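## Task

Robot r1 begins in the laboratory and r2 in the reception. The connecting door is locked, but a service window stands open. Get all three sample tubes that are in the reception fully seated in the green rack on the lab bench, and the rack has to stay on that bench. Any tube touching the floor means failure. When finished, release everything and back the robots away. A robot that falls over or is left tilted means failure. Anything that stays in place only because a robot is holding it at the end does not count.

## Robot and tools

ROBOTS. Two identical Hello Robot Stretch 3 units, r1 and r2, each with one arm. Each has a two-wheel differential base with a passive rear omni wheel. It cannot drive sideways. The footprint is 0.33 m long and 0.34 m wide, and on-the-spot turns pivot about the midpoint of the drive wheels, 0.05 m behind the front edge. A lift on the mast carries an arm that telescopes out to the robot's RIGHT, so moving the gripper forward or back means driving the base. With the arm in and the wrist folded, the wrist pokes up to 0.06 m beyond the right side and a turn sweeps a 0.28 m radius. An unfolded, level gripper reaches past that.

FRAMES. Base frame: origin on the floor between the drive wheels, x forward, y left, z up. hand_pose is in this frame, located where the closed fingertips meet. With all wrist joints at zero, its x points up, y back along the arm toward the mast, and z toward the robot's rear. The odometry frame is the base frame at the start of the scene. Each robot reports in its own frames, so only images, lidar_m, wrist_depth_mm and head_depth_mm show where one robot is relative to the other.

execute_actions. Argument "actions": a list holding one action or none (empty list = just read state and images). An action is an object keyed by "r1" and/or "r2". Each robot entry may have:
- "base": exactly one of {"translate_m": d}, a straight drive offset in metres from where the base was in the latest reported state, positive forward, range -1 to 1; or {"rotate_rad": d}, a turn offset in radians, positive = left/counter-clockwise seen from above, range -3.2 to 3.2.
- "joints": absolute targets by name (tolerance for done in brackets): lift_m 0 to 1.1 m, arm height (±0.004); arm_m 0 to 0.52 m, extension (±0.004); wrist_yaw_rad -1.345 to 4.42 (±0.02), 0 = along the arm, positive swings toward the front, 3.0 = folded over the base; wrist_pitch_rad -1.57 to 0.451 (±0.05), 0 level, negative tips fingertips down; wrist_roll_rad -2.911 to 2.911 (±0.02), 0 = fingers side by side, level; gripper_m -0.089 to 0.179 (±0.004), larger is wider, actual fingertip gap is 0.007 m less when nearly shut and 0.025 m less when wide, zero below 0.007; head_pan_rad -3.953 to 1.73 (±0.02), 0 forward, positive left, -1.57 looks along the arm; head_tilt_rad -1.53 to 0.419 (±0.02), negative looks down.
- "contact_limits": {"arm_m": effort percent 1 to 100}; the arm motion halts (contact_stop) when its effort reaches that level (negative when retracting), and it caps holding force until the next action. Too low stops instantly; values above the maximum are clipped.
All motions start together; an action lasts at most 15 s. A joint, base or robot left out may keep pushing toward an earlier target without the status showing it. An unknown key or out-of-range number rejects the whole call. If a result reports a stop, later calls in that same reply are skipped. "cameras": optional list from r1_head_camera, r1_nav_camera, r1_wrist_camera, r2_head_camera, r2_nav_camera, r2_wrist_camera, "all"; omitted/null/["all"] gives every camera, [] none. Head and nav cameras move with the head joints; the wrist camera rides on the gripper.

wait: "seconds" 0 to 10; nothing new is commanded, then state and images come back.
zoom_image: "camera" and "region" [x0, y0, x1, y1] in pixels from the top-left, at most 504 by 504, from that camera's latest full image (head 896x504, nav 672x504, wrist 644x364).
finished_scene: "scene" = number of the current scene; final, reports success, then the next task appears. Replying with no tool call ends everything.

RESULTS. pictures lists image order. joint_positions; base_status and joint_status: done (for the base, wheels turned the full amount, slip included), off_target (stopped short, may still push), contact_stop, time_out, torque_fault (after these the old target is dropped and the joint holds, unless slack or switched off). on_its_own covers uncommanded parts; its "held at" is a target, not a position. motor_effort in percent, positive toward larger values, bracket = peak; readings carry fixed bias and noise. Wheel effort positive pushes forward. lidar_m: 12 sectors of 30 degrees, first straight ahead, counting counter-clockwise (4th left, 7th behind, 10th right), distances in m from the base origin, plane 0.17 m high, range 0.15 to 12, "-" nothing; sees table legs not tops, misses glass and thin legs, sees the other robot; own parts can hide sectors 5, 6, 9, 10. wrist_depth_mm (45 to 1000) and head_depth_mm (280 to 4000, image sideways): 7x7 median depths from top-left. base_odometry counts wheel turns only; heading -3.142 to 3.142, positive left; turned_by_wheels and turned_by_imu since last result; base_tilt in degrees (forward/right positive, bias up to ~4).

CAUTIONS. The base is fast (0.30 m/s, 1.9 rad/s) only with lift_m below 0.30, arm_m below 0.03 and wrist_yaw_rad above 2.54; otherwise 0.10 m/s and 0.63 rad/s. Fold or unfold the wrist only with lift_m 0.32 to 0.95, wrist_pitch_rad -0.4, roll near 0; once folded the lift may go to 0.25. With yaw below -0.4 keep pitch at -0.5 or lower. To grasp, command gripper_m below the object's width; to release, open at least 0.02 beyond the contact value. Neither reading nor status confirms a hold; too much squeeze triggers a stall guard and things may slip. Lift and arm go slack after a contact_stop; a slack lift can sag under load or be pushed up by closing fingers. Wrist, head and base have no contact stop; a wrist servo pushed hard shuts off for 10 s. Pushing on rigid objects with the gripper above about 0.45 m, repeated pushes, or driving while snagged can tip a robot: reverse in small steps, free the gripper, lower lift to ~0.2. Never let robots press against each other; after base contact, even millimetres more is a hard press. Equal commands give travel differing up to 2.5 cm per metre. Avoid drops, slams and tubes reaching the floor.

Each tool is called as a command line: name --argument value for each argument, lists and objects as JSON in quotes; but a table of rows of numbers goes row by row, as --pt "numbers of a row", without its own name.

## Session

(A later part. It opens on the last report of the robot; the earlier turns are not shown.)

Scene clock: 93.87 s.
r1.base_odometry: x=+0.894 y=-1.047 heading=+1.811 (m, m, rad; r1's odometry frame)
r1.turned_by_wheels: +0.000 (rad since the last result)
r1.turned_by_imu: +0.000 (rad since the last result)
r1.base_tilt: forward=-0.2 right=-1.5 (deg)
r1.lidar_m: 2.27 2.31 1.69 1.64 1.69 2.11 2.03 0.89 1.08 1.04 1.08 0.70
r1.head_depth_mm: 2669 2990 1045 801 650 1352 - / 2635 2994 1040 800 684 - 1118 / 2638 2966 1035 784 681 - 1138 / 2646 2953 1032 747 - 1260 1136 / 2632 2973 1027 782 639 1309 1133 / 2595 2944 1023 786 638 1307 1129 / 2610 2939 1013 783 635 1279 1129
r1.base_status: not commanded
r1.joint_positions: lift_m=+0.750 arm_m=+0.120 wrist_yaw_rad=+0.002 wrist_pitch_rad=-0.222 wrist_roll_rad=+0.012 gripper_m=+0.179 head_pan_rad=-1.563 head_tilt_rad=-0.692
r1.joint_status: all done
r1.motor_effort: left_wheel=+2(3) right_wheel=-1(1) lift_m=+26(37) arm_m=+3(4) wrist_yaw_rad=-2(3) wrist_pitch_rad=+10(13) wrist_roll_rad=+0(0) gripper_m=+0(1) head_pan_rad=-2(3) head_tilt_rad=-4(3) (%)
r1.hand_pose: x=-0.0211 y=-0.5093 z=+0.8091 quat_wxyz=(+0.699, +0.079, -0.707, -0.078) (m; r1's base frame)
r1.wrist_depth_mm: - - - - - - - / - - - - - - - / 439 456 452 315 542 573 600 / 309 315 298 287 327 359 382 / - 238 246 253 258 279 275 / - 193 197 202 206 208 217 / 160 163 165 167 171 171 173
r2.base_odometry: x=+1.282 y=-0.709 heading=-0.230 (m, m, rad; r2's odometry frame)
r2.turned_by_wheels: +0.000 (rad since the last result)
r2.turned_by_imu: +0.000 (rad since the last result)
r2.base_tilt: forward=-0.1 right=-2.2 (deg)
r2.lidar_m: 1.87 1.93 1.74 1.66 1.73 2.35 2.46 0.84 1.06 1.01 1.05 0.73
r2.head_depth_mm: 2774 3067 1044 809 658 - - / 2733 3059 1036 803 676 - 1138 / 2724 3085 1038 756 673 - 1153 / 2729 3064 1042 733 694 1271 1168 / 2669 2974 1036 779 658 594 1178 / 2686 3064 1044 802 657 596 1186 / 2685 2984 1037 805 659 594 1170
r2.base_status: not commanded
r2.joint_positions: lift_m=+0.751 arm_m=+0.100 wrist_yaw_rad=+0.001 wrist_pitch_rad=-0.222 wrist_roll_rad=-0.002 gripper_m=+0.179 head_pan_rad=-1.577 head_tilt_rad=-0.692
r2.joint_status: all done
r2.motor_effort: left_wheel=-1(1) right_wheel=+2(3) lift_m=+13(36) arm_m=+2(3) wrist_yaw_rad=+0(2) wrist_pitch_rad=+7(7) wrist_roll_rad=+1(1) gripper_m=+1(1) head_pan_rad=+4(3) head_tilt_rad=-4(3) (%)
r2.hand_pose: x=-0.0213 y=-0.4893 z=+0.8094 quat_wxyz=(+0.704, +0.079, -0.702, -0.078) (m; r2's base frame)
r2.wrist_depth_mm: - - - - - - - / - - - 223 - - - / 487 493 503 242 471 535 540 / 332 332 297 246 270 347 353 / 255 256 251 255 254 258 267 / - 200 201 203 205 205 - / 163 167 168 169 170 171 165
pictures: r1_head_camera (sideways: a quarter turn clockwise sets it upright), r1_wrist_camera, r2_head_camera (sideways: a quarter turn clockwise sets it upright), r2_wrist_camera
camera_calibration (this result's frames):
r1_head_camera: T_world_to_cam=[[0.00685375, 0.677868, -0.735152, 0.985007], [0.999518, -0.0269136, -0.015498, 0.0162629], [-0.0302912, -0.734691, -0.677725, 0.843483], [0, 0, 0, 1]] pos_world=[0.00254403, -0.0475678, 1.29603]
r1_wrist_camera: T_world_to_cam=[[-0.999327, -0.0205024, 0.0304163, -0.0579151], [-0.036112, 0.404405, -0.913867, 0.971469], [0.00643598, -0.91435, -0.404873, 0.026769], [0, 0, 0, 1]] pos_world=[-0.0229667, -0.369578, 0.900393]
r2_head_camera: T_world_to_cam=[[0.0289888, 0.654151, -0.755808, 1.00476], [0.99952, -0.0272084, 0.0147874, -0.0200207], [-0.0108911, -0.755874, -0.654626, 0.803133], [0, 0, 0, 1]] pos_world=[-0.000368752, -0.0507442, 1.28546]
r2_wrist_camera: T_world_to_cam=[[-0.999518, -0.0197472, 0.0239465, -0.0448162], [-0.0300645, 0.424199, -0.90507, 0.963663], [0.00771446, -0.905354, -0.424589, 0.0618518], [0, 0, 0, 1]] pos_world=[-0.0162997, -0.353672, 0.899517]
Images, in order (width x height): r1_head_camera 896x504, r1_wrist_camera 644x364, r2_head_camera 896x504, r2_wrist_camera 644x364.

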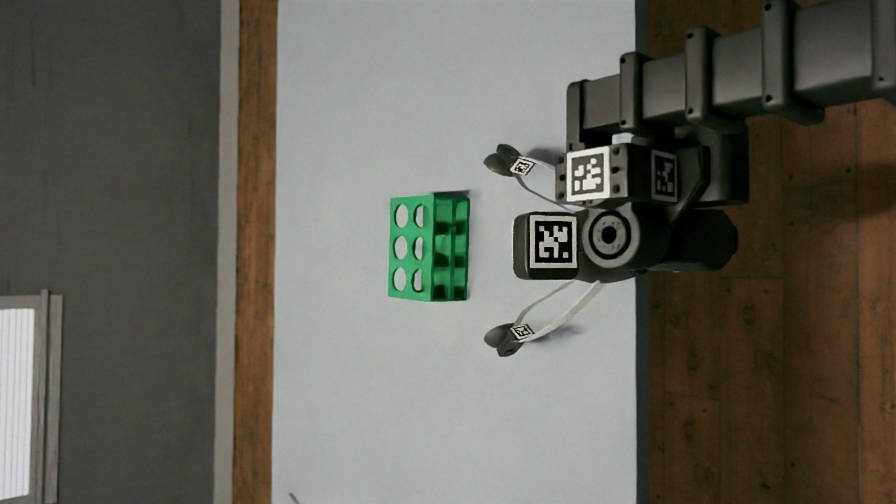

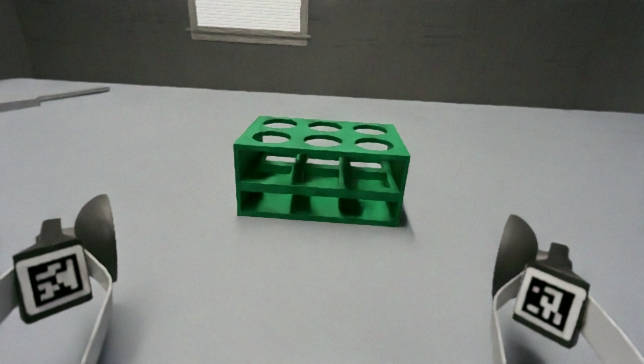

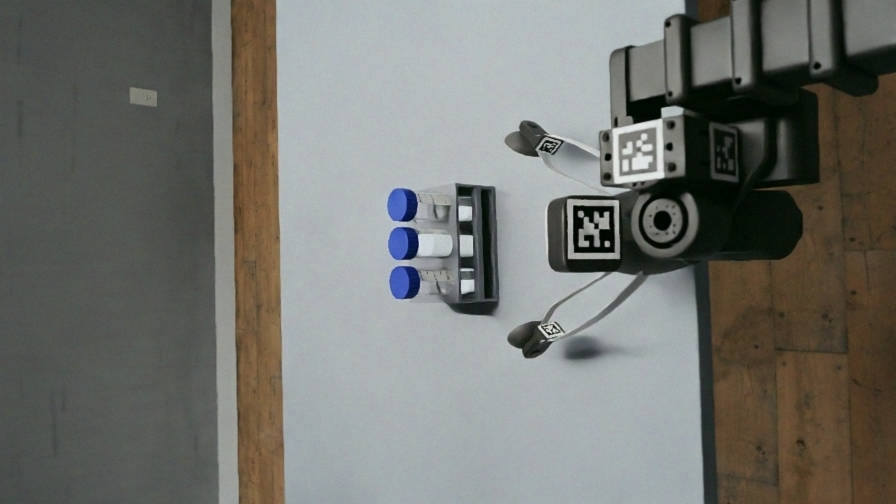

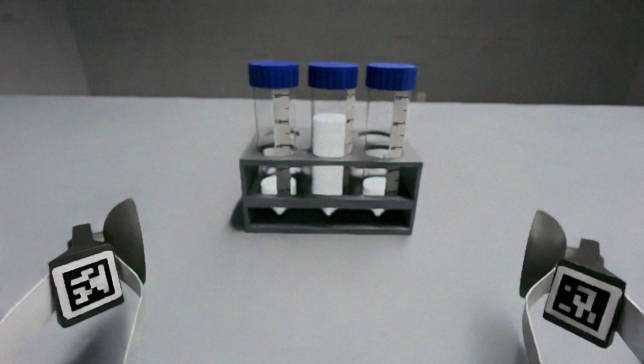

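execute_actions --actions '[{"r1":{"base":{"translate_m":-0.005},"joints":{"lift_m":0.735,"arm_m":0.225}},"r2":{"joints":{"lift_m":0.735,"arm_m":0.19}}}]' --cameras '["r1_head_camera","r2_head_camera","r1_wrist_camera","r2_wrist_camera"]'

Scene clock: 102.37 s.
r1.base_odometry: x=+0.896 y=-1.052 heading=+1.811 (m, m, rad; r1's odometry frame)
r1.turned_by_wheels: +0.000 (rad since the last result)
r1.turned_by_imu: -0.001 (rad since the last result)
r1.base_tilt: forward=-0.1 right=-1.6 (deg)
r1.lidar_m: 2.28 2.31 1.70 1.64 1.70 2.11 2.03 0.89 1.08 1.04 1.09 0.71
r1.head_depth_mm: 2636 2981 1046 801 647 1355 - / 2621 2954 1044 801 - - 1123 / 2613 2976 1037 823 - 1309 1136 / 2621 2978 1027 751 610 1314 1139 / 2635 2943 1027 762 640 1309 1131 / 2610 2977 1020 784 638 1303 1129 / 2617 2954 1018 781 636 1273 1127
r1.base_status: done
r1.joint_positions: lift_m=+0.735 arm_m=+0.225 wrist_yaw_rad=+0.001 wrist_pitch_rad=-0.221 wrist_roll_rad=+0.012 gripper_m=+0.179 head_pan_rad=-1.563 head_tilt_rad=-0.692
r1.joint_status: all done
r1.motor_effort: left_wheel=+2(4) right_wheel=-1(5) lift_m=+27(25) arm_m=+3(1) wrist_yaw_rad=-2(2) wrist_pitch_rad=+10(10) wrist_roll_rad=+0(0) gripper_m=+0(0) head_pan_rad=-3(3) head_tilt_rad=-2(4) (%)
r1.hand_pose: x=-0.0211 y=-0.6144 z=+0.7942 quat_wxyz=(+0.699, +0.078, -0.707, -0.078) (m; r1's base frame)
r1.wrist_depth_mm: - - - - - - - / - - - - - - - / 391 408 425 453 478 503 541 / 274 276 170 164 182 322 336 / - 203 171 188 176 246 246 / - 166 165 165 162 186 193 / 143 144 147 150 152 152 153
r2.base_odometry: x=+1.282 y=-0.709 heading=-0.230 (m, m, rad; r2's odometry frame)
r2.turned_by_wheels: +0.000 (rad since the last result)
r2.turned_by_imu: +0.001 (rad since the last result)
r2.base_tilt: forward=+0.0 right=-2.3 (deg)
r2.lidar_m: 1.87 1.94 1.74 1.67 1.73 2.35 2.46 0.84 1.06 1.02 1.05 0.73
r2.head_depth_mm: 2709 3011 1035 810 659 938 - / 2738 3058 1041 806 - 1308 1161 / 2731 3092 1039 757 - 1280 1179 / 2724 3083 1035 715 - 1281 1179 / 2713 3000 1037 810 658 595 1175 / 2689 2987 1036 804 659 594 1175 / 2663 2989 1037 806 659 594 1180
r2.base_status: not commanded
r2.joint_positions: lift_m=+0.736 arm_m=+0.190 wrist_yaw_rad=+0.001 wrist_pitch_rad=-0.222 wrist_roll_rad=-0.002 gripper_m=+0.179 head_pan_rad=-1.577 head_tilt_rad=-0.692
r2.joint_status: all done
r2.motor_effort: left_wheel=-1(1) right_wheel=+3(2) lift_m=+13(10) arm_m=+3(3) wrist_yaw_rad=-1(1) wrist_pitch_rad=+7(6) wrist_roll_rad=+1(1) gripper_m=+0(1) head_pan_rad=+4(4) head_tilt_rad=-3(3) (%)
r2.hand_pose: x=-0.0213 y=-0.5793 z=+0.7945 quat_wxyz=(+0.704, +0.079, -0.702, -0.078) (m; r2's base frame)
r2.wrist_depth_mm: - - - - - - - / - - 130 135 131 - - / 437 445 408 201 419 474 485 / 295 296 150 150 164 311 314 / 227 228 159 163 166 220 240 / - 178 166 167 168 183 - / 146 149 150 151 152 152 148
pictures: r1_head_camera (sideways: a quarter turn clockwise sets it upright), r1_wrist_camera, r2_head_camera (sideways: a quarter turn clockwise sets it upright), r2_wrist_camera
camera_calibration (this result's frames):
r1_head_camera: T_world_to_cam=[[0.00685383, 0.677868, -0.735152, 0.985007], [0.999518, -0.0269137, -0.015498, 0.0162629], [-0.0302913, -0.734691, -0.677725, 0.843483], [0, 0, 0, 1]] pos_world=[0.00254402, -0.0475678, 1.29603]
r1_wrist_camera: T_world_to_cam=[[-0.999329, -0.0203746, 0.0304235, -0.0595711], [-0.0360644, 0.404058, -0.914022, 1.00024], [0.00632999, -0.914506, -0.404522, -0.0756801], [0, 0, 0, 1]] pos_world=[-0.0229789, -0.474579, 0.885441]
r2_head_camera: T_world_to_cam=[[0.0289889, 0.654151, -0.755808, 1.00476], [0.99952, -0.0272085, 0.0147874, -0.0200207], [-0.0108912, -0.755874, -0.654627, 0.803134], [0, 0, 0, 1]] pos_world=[-0.000368758, -0.0507442, 1.28546]
r2_wrist_camera: T_world_to_cam=[[-0.99952, -0.0196317, 0.0239557, -0.0462038], [-0.0300202, 0.423774, -0.90527, 0.988306], [0.00762025, -0.905555, -0.42416, -0.0264399], [0, 0, 0, 1]] pos_world=[-0.0163111, -0.443668, 0.884576]
Images, in order (width x height): r1_head_camera 896x504, r1_wrist_camera 644x364, r2_head_camera 896x504, r2_wrist_camera 644x364.

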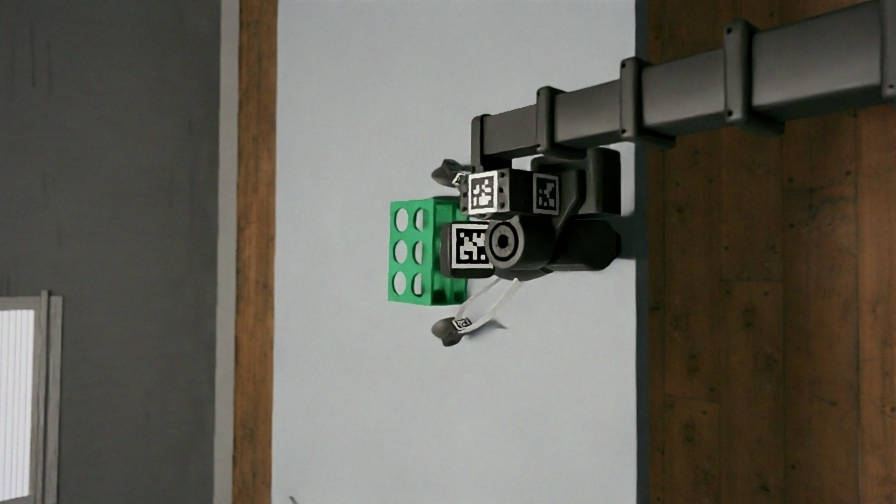

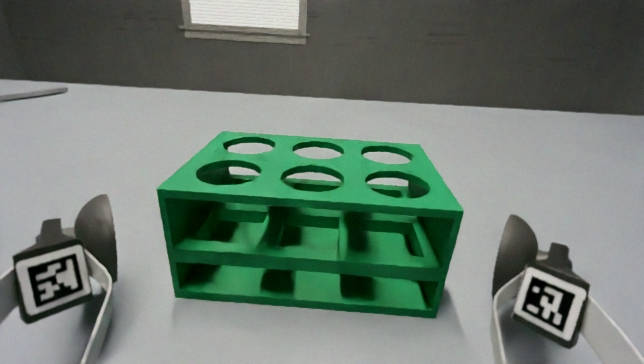

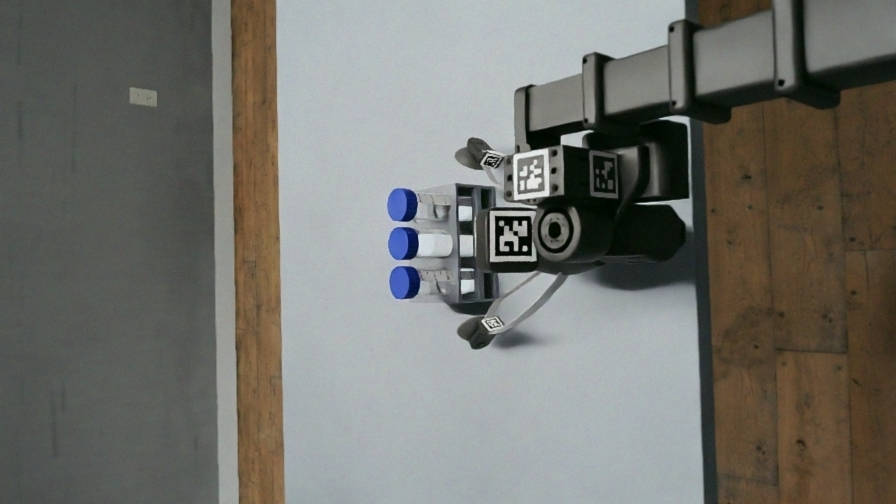

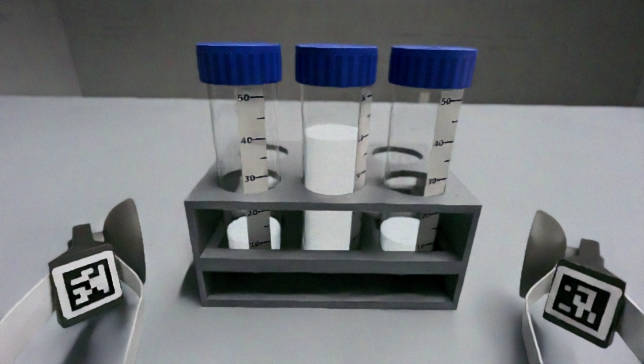

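execute_actions --actions '[{"r1":{"joints":{"lift_m":0.73,"arm_m":0.262}},"r2":{"joints":{"lift_m":0.73,"arm_m":0.225}}}]' --cameras '[]'

execute_actions --actions '[{"r1":{"joints":{"gripper_m":0.07}},"r2":{"joints":{"gripper_m":0.07}}}]' --cameras '["r1_wrist_camera","r2_wrist_camera"]'

execute_actions --actions '[{"r1":{"joints":{"lift_m":0.76}},"r2":{"joints":{"lift_m":0.76}}}]' --cameras '["r1_head_camera","r2_head_camera","r1_wrist_camera","r2_wrist_camera"]'

Scene clock: 109.93 s.
r1.base_odometry: x=+0.896 y=-1.052 heading=+1.811 (m, m, rad; r1's odometry frame)
r1.turned_by_wheels: +0.000 (rad since the last result)
r1.turned_by_imu: -0.001 (rad since the last result)
r1.base_tilt: forward=-0.2 right=-1.5 (deg)
r1.lidar_m: 2.28 2.31 1.69 1.63 1.70 2.10 2.03 0.89 1.08 1.05 1.08 0.71
r1.head_depth_mm: 2649 3029 1048 802 649 1353 - / 2630 2979 1043 823 - - 1130 / 2595 2950 1040 853 613 1318 1137 / 2609 2964 1030 754 627 1314 1136 / 2627 2966 1028 764 640 1307 1140 / 2608 2978 1020 785 639 1306 1126 / 2597 2956 1011 782 635 1280 1128
r1.base_status: not commanded
r1.joint_positions: lift_m=+0.730 arm_m=+0.262 wrist_yaw_rad=+0.001 wrist_pitch_rad=-0.221 wrist_roll_rad=+0.012 gripper_m=+0.179 head_pan_rad=-1.563 head_tilt_rad=-0.692
r1.joint_status: all done
r1.motor_effort: left_wheel=+2(2) right_wheel=-1(1) lift_m=+27(27) arm_m=+4(5) wrist_yaw_rad=-1(2) wrist_pitch_rad=+10(10) wrist_roll_rad=+0(0) gripper_m=+0(1) head_pan_rad=-3(2) head_tilt_rad=-3(3) (%)
r1.hand_pose: x=-0.0211 y=-0.6514 z=+0.7892 quat_wxyz=(+0.699, +0.078, -0.707, -0.078) (m; r1's base frame)
r1.wrist_depth_mm: - - - - - - - / - - - - - - - / 370 394 409 435 461 485 512 / 262 253 149 156 161 311 318 / - 112 111 114 110 125 233 / - 124 132 141 154 116 186 / 137 132 131 129 130 140 149
r2.base_odometry: x=+1.282 y=-0.709 heading=-0.230 (m, m, rad; r2's odometry frame)
r2.turned_by_wheels: +0.000 (rad since the last result)
r2.turned_by_imu: +0.001 (rad since the last result)
r2.base_tilt: forward=-0.1 right=-2.3 (deg)
r2.lidar_m: 1.87 1.94 1.74 1.67 1.73 2.35 2.46 0.84 1.06 1.02 1.05 0.73
r2.head_depth_mm: 2737 3088 1044 806 657 594 - / 2720 3086 1037 831 - 1273 1157 / 2712 3073 1037 770 - 596 1180 / 2706 3008 1039 708 644 596 1185 / 2704 3009 1040 803 658 596 1185 / 2698 3037 1032 802 658 595 1184 / 2638 3005 1038 805 657 595 1185
r2.base_status: not commanded
r2.joint_positions: lift_m=+0.731 arm_m=+0.225 wrist_yaw_rad=+0.001 wrist_pitch_rad=-0.222 wrist_roll_rad=-0.002 gripper_m=+0.179 head_pan_rad=-1.577 head_tilt_rad=-0.692
r2.joint_status: all done
r2.motor_effort: left_wheel=-1(1) right_wheel=+3(2) lift_m=+13(13) arm_m=+3(3) wrist_yaw_rad=-1(1) wrist_pitch_rad=+6(6) wrist_roll_rad=+1(1) gripper_m=+1(0) head_pan_rad=+4(3) head_tilt_rad=-4(5) (%)
r2.hand_pose: x=-0.0213 y=-0.6143 z=+0.7896 quat_wxyz=(+0.704, +0.079, -0.702, -0.078) (m; r2's base frame)
r2.wrist_depth_mm: - - - - - - - / - - 97 97 103 95 - / 416 423 365 440 449 412 463 / 283 286 137 113 151 279 301 / 219 116 116 116 118 117 229 / - 125 126 127 129 126 - / 140 138 134 135 135 137 142
pictures: none
No camera images: the call's "cameras" was empty. Leave "cameras" out to get every camera's image.

Scene clock: 111.50 s.
r1.base_odometry: x=+0.896 y=-1.052 heading=+1.811 (m, m, rad; r1's odometry frame)
r1.turned_by_wheels: +0.000 (rad since the last result)
r1.turned_by_imu: +0.000 (rad since the last result)
r1.base_tilt: forward=+0.0 right=-1.5 (deg)
r1.lidar_m: 2.28 2.31 1.70 1.63 1.70 2.11 2.03 0.89 1.08 1.04 1.08 0.71
r1.head_depth_mm: 2626 2995 1044 800 649 1350 - / 2650 2977 1041 823 - - 1132 / 2621 2973 1031 850 612 1322 1136 / 2623 2961 1035 798 624 1315 1136 / 2626 2956 1022 787 639 1308 1138 / 2607 2945 1020 787 640 1301 1131 / 2611 2977 1011 783 636 1273 1132
r1.base_status: not commanded
r1.joint_positions: lift_m=+0.730 arm_m=+0.262 wrist_yaw_rad=+0.001 wrist_pitch_rad=-0.221 wrist_roll_rad=+0.012 gripper_m=+0.072 head_pan_rad=-1.563 head_tilt_rad=-0.692
r1.joint_status: all done
r1.motor_effort: left_wheel=+2(2) right_wheel=-1(1) lift_m=+26(26) arm_m=+3(3) wrist_yaw_rad=-1(2) wrist_pitch_rad=+10(10) wrist_roll_rad=+0(0) gripper_m=-36(100) head_pan_rad=-3(3) head_tilt_rad=-3(3) (%)
r1.hand_pose: x=-0.0212 y=-0.6514 z=+0.7893 quat_wxyz=(+0.699, +0.078, -0.707, -0.078) (m; r1's base frame)
r1.wrist_depth_mm: - - - - - - - / - - - - - - - / 374 397 405 431 452 480 507 / 263 252 153 156 162 306 320 / 201 131 165 166 151 228 235 / - 145 137 141 137 - 183 / 136 138 140 142 144 145 153
r2.base_odometry: x=+1.282 y=-0.709 heading=-0.230 (m, m, rad; r2's odometry frame)
r2.turned_by_wheels: +0.000 (rad since the last result)
r2.turned_by_imu: +0.000 (rad since the last result)
r2.base_tilt: forward=-0.1 right=-2.3 (deg)
r2.lidar_m: 1.87 1.94 1.75 1.67 1.73 2.34 2.45 0.84 1.06 1.02 1.05 0.73
r2.head_depth_mm: 2722 3047 1042 807 659 596 - / 2700 3040 1039 833 - 1274 1156 / 2735 3041 1038 757 - 596 1184 / 2699 3095 1038 713 642 595 1179 / 2714 3052 1038 784 658 596 1187 / 2656 2991 1040 806 659 595 1180 / 2668 3013 1036 804 656 595 1172
r2.base_status: not commanded
r2.joint_positions: lift_m=+0.731 arm_m=+0.225 wrist_yaw_rad=+0.001 wrist_pitch_rad=-0.222 wrist_roll_rad=-0.002 gripper_m=+0.072 head_pan_rad=-1.577 head_tilt_rad=-0.692
r2.joint_status: all done
r2.motor_effort: left_wheel=-1(1) right_wheel=+2(3) lift_m=+13(12) arm_m=+2(2) wrist_yaw_rad=-1(2) wrist_pitch_rad=+6(6) wrist_roll_rad=+1(1) gripper_m=-32(99) head_pan_rad=+3(3) head_tilt_rad=-4(4) (%)
r2.hand_pose: x=-0.0213 y=-0.6144 z=+0.7896 quat_wxyz=(+0.704, +0.079, -0.702, -0.078) (m; r2's base frame)
r2.wrist_depth_mm: - - - - - - - / - - 109 111 113 - - / 417 425 359 444 445 415 463 / 284 286 148 125 162 297 300 / 212 204 134 132 131 126 223 / 178 - 136 137 138 132 178 / - 143 143 141 141 142 146
pictures: r1_wrist_camera, r2_wrist_camera
camera_calibration (this result's frames):
r1_wrist_camera: T_world_to_cam=[[-0.999339, -0.0198947, 0.0304312, -0.0599847], [-0.0358754, 0.403761, -0.914161, 1.01063], [0.00590002, -0.914648, -0.404207, -0.111893], [0, 0, 0, 1]] pos_world=[-0.0230281, -0.511588, 0.880475]
r2_wrist_camera: T_world_to_cam=[[-0.999516, -0.0198126, 0.0239638, -0.0468452], [-0.030102, 0.423511, -0.905391, 0.998623], [0.00778925, -0.905674, -0.423902, -0.0605381], [0, 0, 0, 1]] pos_world=[-0.0162905, -0.478684, 0.879605]
Images, in order (width x height): r1_wrist_camera 644x364, r2_wrist_camera 644x364.

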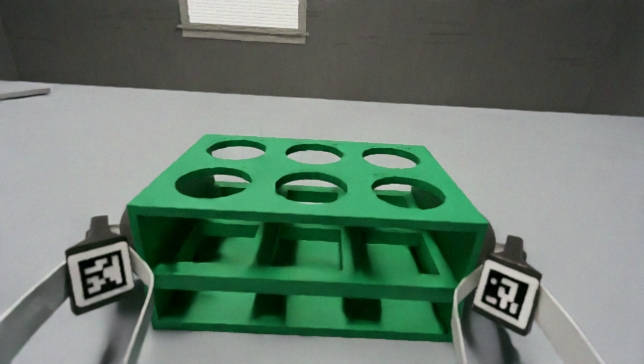

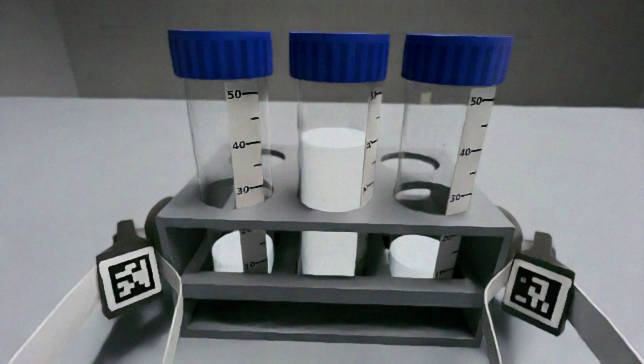

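Scene clock: 112.57 s.
r1.base_odometry: x=+0.896 y=-1.052 heading=+1.811 (m, m, rad; r1's odometry frame)
r1.turned_by_wheels: +0.000 (rad since the last result)
r1.turned_by_imu: +0.000 (rad since the last result)
r1.base_tilt: forward=-0.1 right=-1.7 (deg)
r1.lidar_m: 2.28 2.30 1.69 1.63 1.70 2.10 2.03 0.89 1.08 1.04 1.09 0.71
r1.head_depth_mm: 2616 2973 1047 801 649 1371 - / 2615 2967 1047 824 - 1325 1142 / 2630 2950 1038 - 626 1313 1137 / 2636 2965 1029 765 626 1306 1134 / 2626 2984 1024 769 641 1305 1132 / 2620 2952 1020 784 640 1307 1128 / 2601 2920 1016 782 636 1275 1127
r1.base_status: not commanded
r1.joint_positions: lift_m=+0.760 arm_m=+0.262 wrist_yaw_rad=+0.001 wrist_pitch_rad=-0.225 wrist_roll_rad=+0.012 gripper_m=+0.076 head_pan_rad=-1.563 head_tilt_rad=-0.692
r1.joint_status: all done
r1.on_its_own: gripper_m is held at +0.078, not at your +0.070, by its stall guard, which is still easing
r1.motor_effort: left_wheel=+2(2) right_wheel=-1(1) lift_m=+42(42) arm_m=+3(3) wrist_yaw_rad=-1(1) wrist_pitch_rad=+12(12) wrist_roll_rad=+0(0) gripper_m=-4(35) head_pan_rad=-3(3) head_tilt_rad=-3(3) (%)
r1.hand_pose: x=-0.0212 y=-0.6511 z=+0.8176 quat_wxyz=(+0.699, +0.080, -0.706, -0.080) (m; r1's base frame)
r1.wrist_depth_mm: - - - - - - - / - - - - - - - / 461 479 507 530 563 587 608 / 320 326 156 163 193 382 394 / 247 141 167 168 156 279 287 / - 146 138 135 138 - 227 / 169 167 146 148 151 179 188
r2.base_odometry: x=+1.282 y=-0.709 heading=-0.230 (m, m, rad; r2's odometry frame)
r2.turned_by_wheels: +0.000 (rad since the last result)
r2.turned_by_imu: +0.000 (rad since the last result)
r2.base_tilt: forward=-0.1 right=-2.2 (deg)
r2.lidar_m: 1.87 1.94 1.74 1.67 1.73 2.35 2.45 0.85 1.06 1.02 1.05 0.73
r2.head_depth_mm: 2723 3018 1037 805 677 - - / 2720 3101 1037 834 - 1307 1162 / 2705 3098 1040 831 - 595 1174 / 2732 3038 1040 737 640 595 1178 / 2671 3034 1040 779 659 594 1184 / 2659 3060 1035 808 658 596 1175 / 2643 3068 1035 806 660 597 1183
r2.base_status: not commanded
r2.joint_positions: lift_m=+0.759 arm_m=+0.225 wrist_yaw_rad=+0.001 wrist_pitch_rad=-0.236 wrist_roll_rad=-0.002 gripper_m=+0.075 head_pan_rad=-1.577 head_tilt_rad=-0.692
r2.joint_status: all done
r2.motor_effort: left_wheel=-1(1) right_wheel=+2(2) lift_m=+43(41) arm_m=+2(2) wrist_yaw_rad=-1(1) wrist_pitch_rad=+11(11) wrist_roll_rad=+1(1) gripper_m=-29(31) head_pan_rad=+4(3) head_tilt_rad=-4(3) (%)
r2.hand_pose: x=-0.0213 y=-0.6132 z=+0.8146 quat_wxyz=(+0.703, +0.084, -0.701, -0.083) (m; r2's base frame)
r2.wrist_depth_mm: - - - - - - - / - - 124 127 126 - - / 487 498 455 502 468 517 529 / 332 336 157 132 197 349 353 / 252 242 143 135 134 137 266 / 212 - 137 138 132 129 212 / - 171 143 145 145 165 176
pictures: r1_head_camera (sideways: a quarter turn clockwise sets it upright), r1_wrist_camera, r2_head_camera (sideways: a quarter turn clockwise sets it upright), r2_wrist_camera
camera_calibration (this result's frames):
r1_head_camera: T_world_to_cam=[[0.00685399, 0.677868, -0.735152, 0.985007], [0.999518, -0.0269139, -0.015498, 0.0162629], [-0.0302914, -0.734691, -0.677725, 0.843483], [0, 0, 0, 1]] pos_world=[0.00254401, -0.0475678, 1.29603]
r1_wrist_camera: T_world_to_cam=[[-0.999339, -0.0200325, 0.0303481, -0.0608605], [-0.0358809, 0.407704, -0.912409, 1.03752], [0.00590479, -0.912895, -0.408153, -0.0957559], [0, 0, 0, 1]] pos_world=[-0.0230274, -0.511637, 0.909411]
r2_head_camera: T_world_to_cam=[[0.028989, 0.654151, -0.755808, 1.00476], [0.99952, -0.0272088, 0.0147874, -0.0200207], [-0.0108914, -0.755874, -0.654627, 0.803134], [0, 0, 0, 1]] pos_world=[-0.00036877, -0.0507442, 1.28546]
r2_wrist_camera: T_world_to_cam=[[-0.999516, -0.0201585, 0.0236835, -0.0474044], [-0.0301113, 0.436653, -0.899126, 1.02366], [0.00778355, -0.899404, -0.437049, -0.0343358], [0, 0, 0, 1]] pos_world=[-0.0162906, -0.478821, 0.906514]
Images, in order (width x height): r1_head_camera 896x504, r1_wrist_camera 644x364, r2_head_camera 896x504, r2_wrist_camera 644x364.

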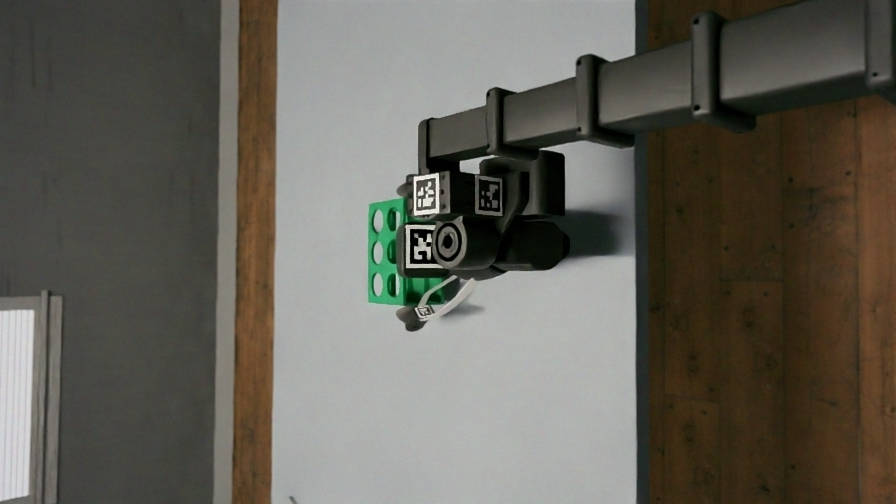

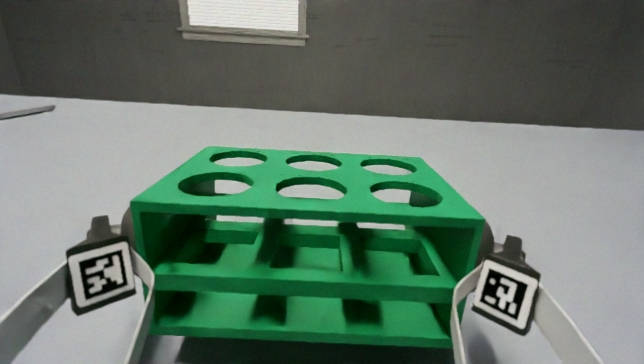

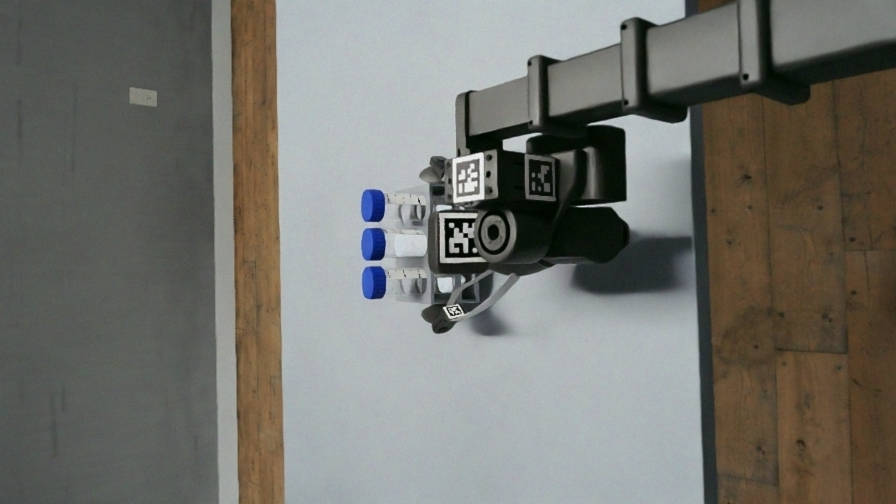

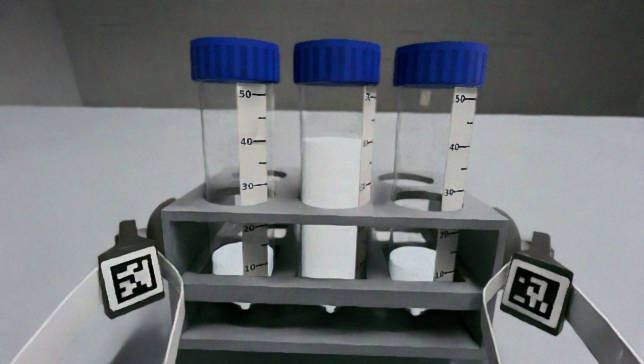

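execute_actions --actions '[]' --cameras '["r1_wrist_camera","r2_wrist_camera"]'

Scene clock: 115.63 s.
r1.base_odometry: x=+0.896 y=-1.052 heading=+1.811 (m, m, rad; r1's odometry frame)
r1.turned_by_wheels: +0.000 (rad since the last result)
r1.turned_by_imu: -0.001 (rad since the last result)
r1.base_tilt: forward=-0.1 right=-1.5 (deg)
r1.lidar_m: 2.28 2.31 1.69 1.63 1.70 2.11 2.03 0.89 1.08 1.04 1.08 0.71
r1.head_depth_mm: 2655 2975 1045 800 650 1370 - / 2637 2971 1042 828 - 1315 1139 / 2609 2983 1038 - 626 1322 1136 / 2621 2991 1034 766 626 1315 1132 / 2640 2973 1025 770 638 1309 1131 / 2613 2969 1021 786 638 1309 1130 / 2612 2946 1013 782 637 1273 1125
r1.base_status: not commanded
r1.joint_positions: lift_m=+0.760 arm_m=+0.262 wrist_yaw_rad=+0.001 wrist_pitch_rad=-0.225 wrist_roll_rad=+0.012 gripper_m=+0.093 head_pan_rad=-1.563 head_tilt_rad=-0.692
r1.joint_status: all done
r1.on_its_own: gripper_m is held at +0.091, not at your +0.070, by its stall guard, which is still easing
r1.motor_effort: left_wheel=+3(2) right_wheel=-1(1) lift_m=+42(42) arm_m=+3(3) wrist_yaw_rad=-2(1) wrist_pitch_rad=+12(12) wrist_roll_rad=+0(0) gripper_m=-26(35) head_pan_rad=-2(3) head_tilt_rad=-3(3) (%)
r1.hand_pose: x=-0.0212 y=-0.6511 z=+0.8176 quat_wxyz=(+0.699, +0.080, -0.706, -0.080) (m; r1's base frame)
r1.wrist_depth_mm: - - - - - - - / - - - - - - - / 455 475 509 532 569 589 623 / 323 326 158 163 196 380 392 / 248 141 166 168 156 278 288 / - 146 138 134 137 - 227 / 169 167 146 147 150 180 189
r2.base_odometry: x=+1.282 y=-0.709 heading=-0.230 (m, m, rad; r2's odometry frame)
r2.turned_by_wheels: +0.000 (rad since the last result)
r2.turned_by_imu: +0.000 (rad since the last result)
r2.base_tilt: forward=+0.0 right=-2.2 (deg)
r2.lidar_m: 1.87 1.93 1.74 1.67 1.72 2.35 2.45 0.84 1.06 1.02 1.05 0.73
r2.head_depth_mm: 2727 3037 1040 802 679 - - / 2721 3116 1039 830 - 1302 1159 / 2733 3045 1043 831 - 597 1183 / 2659 3032 1035 737 641 596 1185 / 2684 2999 1039 781 656 596 1181 / 2646 3008 1040 804 657 595 1178 / 2664 3046 1033 805 658 595 1179
r2.base_status: not commanded
r2.joint_positions: lift_m=+0.759 arm_m=+0.225 wrist_yaw_rad=+0.001 wrist_pitch_rad=-0.236 wrist_roll_rad=-0.002 gripper_m=+0.092 head_pan_rad=-1.577 head_tilt_rad=-0.692
r2.joint_status: all done
r2.on_its_own: gripper_m is held at +0.091, not at your +0.070, by its stall guard, which is still easing
r2.motor_effort: left_wheel=-1(1) right_wheel=+3(2) lift_m=+43(41) arm_m=+2(2) wrist_yaw_rad=-1(1) wrist_pitch_rad=+11(11) wrist_roll_rad=+1(1) gripper_m=-16(31) head_pan_rad=+3(3) head_tilt_rad=-3(3) (%)
r2.hand_pose: x=-0.0213 y=-0.6132 z=+0.8145 quat_wxyz=(+0.703, +0.084, -0.701, -0.083) (m; r2's base frame)
r2.wrist_depth_mm: - - - - - - - / - - 125 128 126 - - / 489 488 452 505 473 521 533 / 330 336 158 132 203 351 352 / 253 242 143 136 135 137 265 / 212 - 136 138 132 129 212 / - 171 143 144 145 165 176
pictures: r1_wrist_camera, r2_wrist_camera
camera_calibration (this result's frames):
r1_wrist_camera: T_world_to_cam=[[-0.999339, -0.0200325, 0.0303481, -0.0608605], [-0.035881, 0.407704, -0.912409, 1.03752], [0.00590479, -0.912895, -0.408153, -0.095756], [0, 0, 0, 1]] pos_world=[-0.0230274, -0.511637, 0.909411]
r2_wrist_camera: T_world_to_cam=[[-0.999516, -0.0201624, 0.0236806, -0.0474033], [-0.0301116, 0.436794, -0.899057, 1.02365], [0.00778361, -0.899335, -0.43719, -0.0341834], [0, 0, 0, 1]] pos_world=[-0.0162906, -0.478822, 0.906497]
Images, in order (width x height): r1_wrist_camera 644x364, r2_wrist_camera 644x364.

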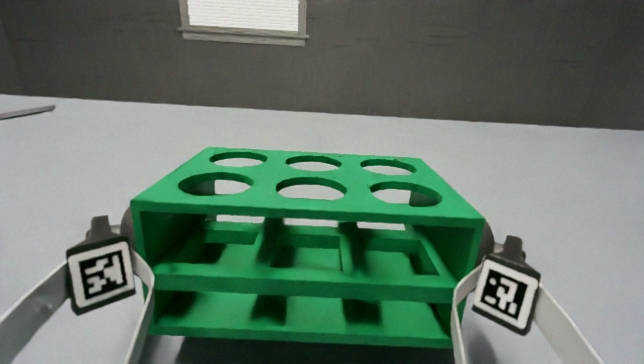

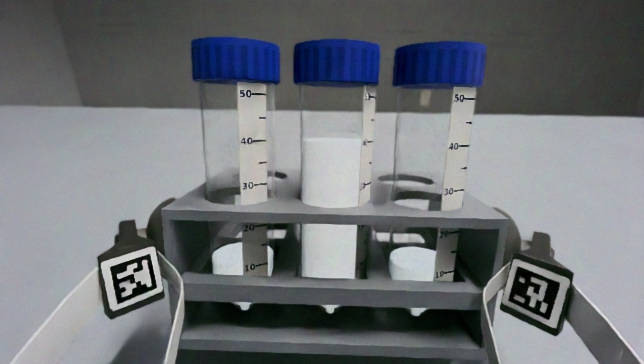

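execute_actions --actions '[{"r1":{"base":{"translate_m":0.7},"joints":{"lift_m":0.84,"arm_m":0.02}},"r2":{"base":{"translate_m":-0.6},"joints":{"lift_m":0.84,"arm_m":0.1}}}]' --cameras '["r1_wrist_camera","r2_wrist_camera"]'

Scene clock: 137.97 s.
r1.base_odometry: x=+0.729 y=-0.372 heading=+1.811 (m, m, rad; r1's odometry frame)
r1.turned_by_wheels: +0.000 (rad since the last result)
r1.turned_by_imu: +0.000 (rad since the last result)
r1.base_tilt: forward=-0.1 right=-1.6 (deg)
r1.lidar_m: 1.58 1.61 1.69 1.63 1.69 2.33 1.55 1.48 0.41 0.41 2.23 1.64
r1.head_depth_mm: 2664 2990 1042 803 657 - - / 2618 2975 1042 799 667 - - / 2599 2972 1035 795 619 - - / 2600 3001 2299 1854 - - 1094 / 2613 2996 2499 1909 1476 1312 1131 / 2626 2984 2480 1882 1560 1298 1135 / 2610 2953 2455 1895 1545 1308 1128
r1.base_status: done
r1.joint_positions: lift_m=+0.840 arm_m=+0.020 wrist_yaw_rad=+0.001 wrist_pitch_rad=-0.226 wrist_roll_rad=+0.012 gripper_m=+0.099 head_pan_rad=-1.563 head_tilt_rad=-0.692
r1.joint_status: all done
r1.on_its_own: gripper_m is held at +0.098, not at your +0.070, by its stall guard, which is not easing now
r1.motor_effort: left_wheel=+1(7) right_wheel=-1(1) lift_m=+42(41) arm_m=-4(6) wrist_yaw_rad=-1(1) wrist_pitch_rad=+12(12) wrist_roll_rad=+0(0) gripper_m=-22(21) head_pan_rad=-3(3) head_tilt_rad=-3(3) (%)
r1.hand_pose: x=-0.0212 y=-0.4096 z=+0.8975 quat_wxyz=(+0.699, +0.080, -0.706, -0.080) (m; r1's base frame)
r1.wrist_depth_mm: - - - - - - - / - - - - - - - / - - - - 858 - - / - - 160 182 200 587 613 / - 141 172 173 167 428 445 / - 145 138 134 137 - 349 / - - 144 147 144 275 290
r2.base_odometry: x=+0.698 y=-0.572 heading=-0.230 (m, m, rad; r2's odometry frame)
r2.turned_by_wheels: +0.000 (rad since the last result)
r2.turned_by_imu: +0.001 (rad since the last result)
r2.base_tilt: forward=+0.0 right=-2.3 (deg)
r2.lidar_m: 2.48 2.39 1.73 1.63 1.70 1.90 1.85 1.91 0.40 1.02 1.06 1.29
r2.head_depth_mm: 2714 3085 2570 1961 - - 1201 / 2753 3094 2553 835 - - 1134 / 2716 3089 1037 580 - 1292 1161 / 2737 3024 1033 559 - 1282 1177 / 2739 3069 1039 758 632 1284 1178 / 2653 2978 1030 804 643 596 1184 / 2642 2981 1037 802 658 598 1180
r2.base_status: done
r2.joint_positions: lift_m=+0.839 arm_m=+0.100 wrist_yaw_rad=+0.001 wrist_pitch_rad=-0.238 wrist_roll_rad=-0.002 gripper_m=+0.092 head_pan_rad=-1.577 head_tilt_rad=-0.692
r2.joint_status: all done
r2.on_its_own: gripper_m is held at +0.091, not at your +0.070, by its stall guard, which is not easing now
r2.motor_effort: left_wheel=-1(4) right_wheel=+3(6) lift_m=+44(45) arm_m=-3(0) wrist_yaw_rad=-1(1) wrist_pitch_rad=+11(11) wrist_roll_rad=+1(1) gripper_m=-23(22) head_pan_rad=+3(4) head_tilt_rad=-3(4) (%)
r2.hand_pose: x=-0.0214 y=-0.4886 z=+0.8942 quat_wxyz=(+0.703, +0.084, -0.701, -0.084) (m; r2's base frame)
r2.wrist_depth_mm: - - - - - - - / - - 125 129 127 - - / 732 760 694 - - - - / 510 511 158 133 195 - - / 388 374 143 137 135 137 - / 324 - 136 138 132 129 - / 263 263 143 144 145 252 -
pictures: r1_wrist_camera, r2_wrist_camera
camera_calibration (this result's frames):
r1_wrist_camera: T_world_to_cam=[[-0.999339, -0.0200334, 0.0303332, -0.0584374], [-0.0358723, 0.408418, -0.91209, 1.01189], [0.00588367, -0.912575, -0.408866, 0.158052], [0, 0, 0, 1]] pos_world=[-0.0230298, -0.27021, 0.989329]
r2_wrist_camera: T_world_to_cam=[[-0.999525, -0.0197638, 0.0236553, -0.0466671], [-0.0299243, 0.437979, -0.898487, 1.04097], [0.007397, -0.898768, -0.438362, 0.113953], [0, 0, 0, 1]] pos_world=[-0.0163375, -0.354427, 0.986355]
Images, in order (width x height): r1_wrist_camera 644x364, r2_wrist_camera 644x364.

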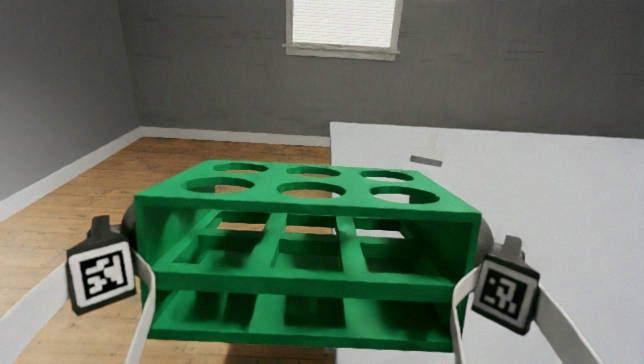

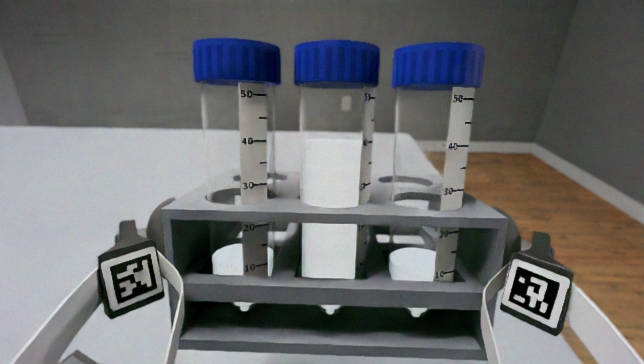

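execute_actions --actions '[{"r1":{"base":{"translate_m":0.96},"joints":{"wrist_pitch_rad":-0.05,"arm_m":0,"head_pan_rad":-0.9,"head_tilt_rad":-0.5}},"r2":{"base":{"translate_m":-1},"joints":{"wrist_pitch_rad":-0.08,"arm_m":0.0}}}]' --cameras '["r1_wrist_camera","r2_wrist_camera","r1_head_camera"]'

Scene clock: 154.10 s.
r1.base_odometry: x=+0.500 y=+0.560 heading=+1.811 (m, m, rad; r1's odometry frame)
r1.turned_by_wheels: +0.000 (rad since the last result)
r1.turned_by_imu: +0.000 (rad since the last result)
r1.base_tilt: forward=-0.1 right=-1.6 (deg)
r1.lidar_m: 0.62 0.64 0.86 1.62 1.69 2.33 2.50 1.11 1.48 2.32 0.87 0.64
r1.head_depth_mm: 1380 1647 2013 2332 1859 1448 1239 / 1170 1301 1457 1797 1852 1474 1237 / 2981 3212 1415 1093 1679 1486 1236 / 3212 3576 3595 1037 1290 1437 1232 / 3490 3846 3738 1033 771 1266 1223 / 3821 - 3697 1024 797 1051 1153 / - - 3639 977 810 901 1003
r1.base_status: done
r1.joint_positions: lift_m=+0.840 arm_m=+0.001 wrist_yaw_rad=+0.001 wrist_pitch_rad=-0.086 wrist_roll_rad=+0.012 gripper_m=+0.099 head_pan_rad=-0.907 head_tilt_rad=-0.507
r1.joint_status: all done
r1.on_its_own: gripper_m is held at +0.098, not at your +0.070, by its stall guard, which is not easing now
r1.motor_effort: left_wheel=+1(8) right_wheel=-1(2) lift_m=+42(42) arm_m=-5(10) wrist_yaw_rad=-1(2) wrist_pitch_rad=+17(18) wrist_roll_rad=+0(0) gripper_m=-22(22) head_pan_rad=+2(28) head_tilt_rad=+3(16) (%)
r1.hand_pose: x=-0.0212 y=-0.3994 z=+0.9323 quat_wxyz=(+0.702, +0.031, -0.710, -0.031) (m; r1's base frame)
r1.wrist_depth_mm: - - - - - - - / - - - - - - - / - - - - - - - / 755 781 161 181 200 - - / 545 142 171 173 167 - - / 757 146 138 134 137 - - / 863 - 144 146 144 - -
r2.base_odometry: x=-0.276 y=-0.344 heading=-0.230 (m, m, rad; r2's odometry frame)
r2.turned_by_wheels: +0.000 (rad since the last result)
r2.turned_by_imu: +0.001 (rad since the last result)
r2.base_tilt: forward=-0.1 right=-2.3 (deg)
r2.lidar_m: 2.27 2.37 1.70 1.63 1.19 0.88 0.85 0.88 1.19 3.12 1.31 0.90
r2.head_depth_mm: 2271 2301 2299 1978 1612 1432 - / 2736 3017 2528 1964 1586 1423 - / 2719 3023 2586 474 505 - - / 2738 3097 2534 466 501 - 1186 / 2698 3042 2550 1922 1519 1360 1180 / 2683 3072 2545 1986 1621 1367 1171 / 2655 3017 2535 1967 1613 1361 1177
r2.base_status: done
r2.joint_positions: lift_m=+0.839 arm_m=+0.000 wrist_yaw_rad=+0.000 wrist_pitch_rad=-0.126 wrist_roll_rad=-0.002 gripper_m=+0.092 head_pan_rad=-1.577 head_tilt_rad=-0.692
r2.joint_status: all done
r2.on_its_own: gripper_m is held at +0.091, not at your +0.070, by its stall guard, which is not easing now
r2.motor_effort: left_wheel=-1(3) right_wheel=+2(4) lift_m=+44(43) arm_m=-3(4) wrist_yaw_rad=-1(0) wrist_pitch_rad=+14(15) wrist_roll_rad=+1(1) gripper_m=-22(23) head_pan_rad=+3(4) head_tilt_rad=-3(3) (%)
r2.hand_pose: x=-0.0214 y=-0.3964 z=+0.9218 quat_wxyz=(+0.707, +0.045, -0.705, -0.045) (m; r2's base frame)
r2.wrist_depth_mm: - - - - - - - / - - 126 130 127 - 955 / - - - - - - - / - - 158 133 195 - 832 / - - 143 136 135 137 964 / - - 136 137 131 129 914 / - - 142 144 145 - -
pictures: r1_head_camera (sideways: a quarter turn clockwise sets it upright), r1_wrist_camera, r2_wrist_camera
camera_calibration (this result's frames):
r1_head_camera: T_world_to_cam=[[-0.317848, 0.425974, -0.847065, 1.13288], [0.809845, 0.586577, -0.00890319, 0.00883712], [0.493076, -0.688821, -0.531415, 0.649956], [0, 0, 0, 1]] pos_world=[0.0324486, -0.0400561, 1.30509]
r1_wrist_camera: T_world_to_cam=[[-0.999341, -0.0157373, 0.0326944, -0.0597378], [-0.0357791, 0.277474, -0.960067, 1.03191], [0.00603705, -0.960604, -0.277854, 0.0402455], [0, 0, 0, 1]] pos_world=[-0.0230208, -0.248607, 1.00383]
r2_wrist_camera: T_world_to_cam=[[-0.999526, -0.0170304, 0.0256528, -0.0462472], [-0.029881, 0.335412, -0.941598, 1.02444], [0.00743152, -0.941918, -0.335761, 0.0972228], [0, 0, 0, 1]] pos_world=[-0.0163366, -0.25282, 0.998437]
Images, in order (width x height): r1_head_camera 896x504, r1_wrist_camera 644x364, r2_wrist_camera 644x364.

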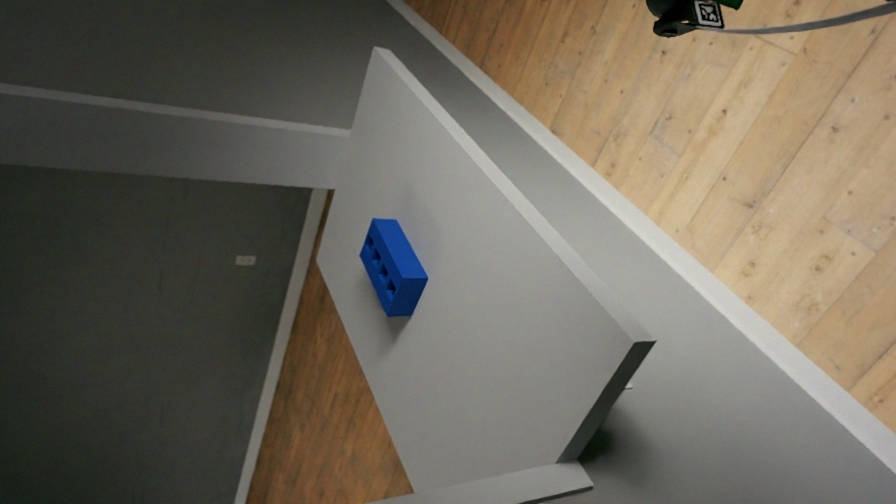

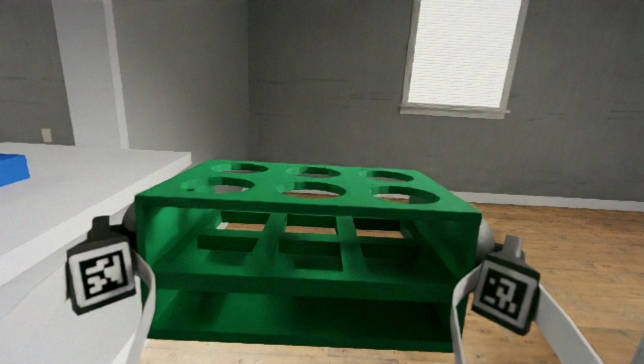

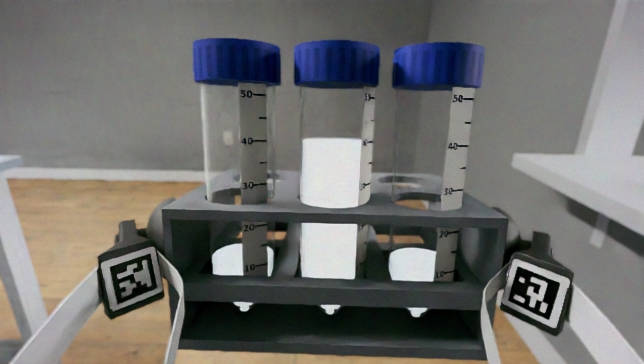

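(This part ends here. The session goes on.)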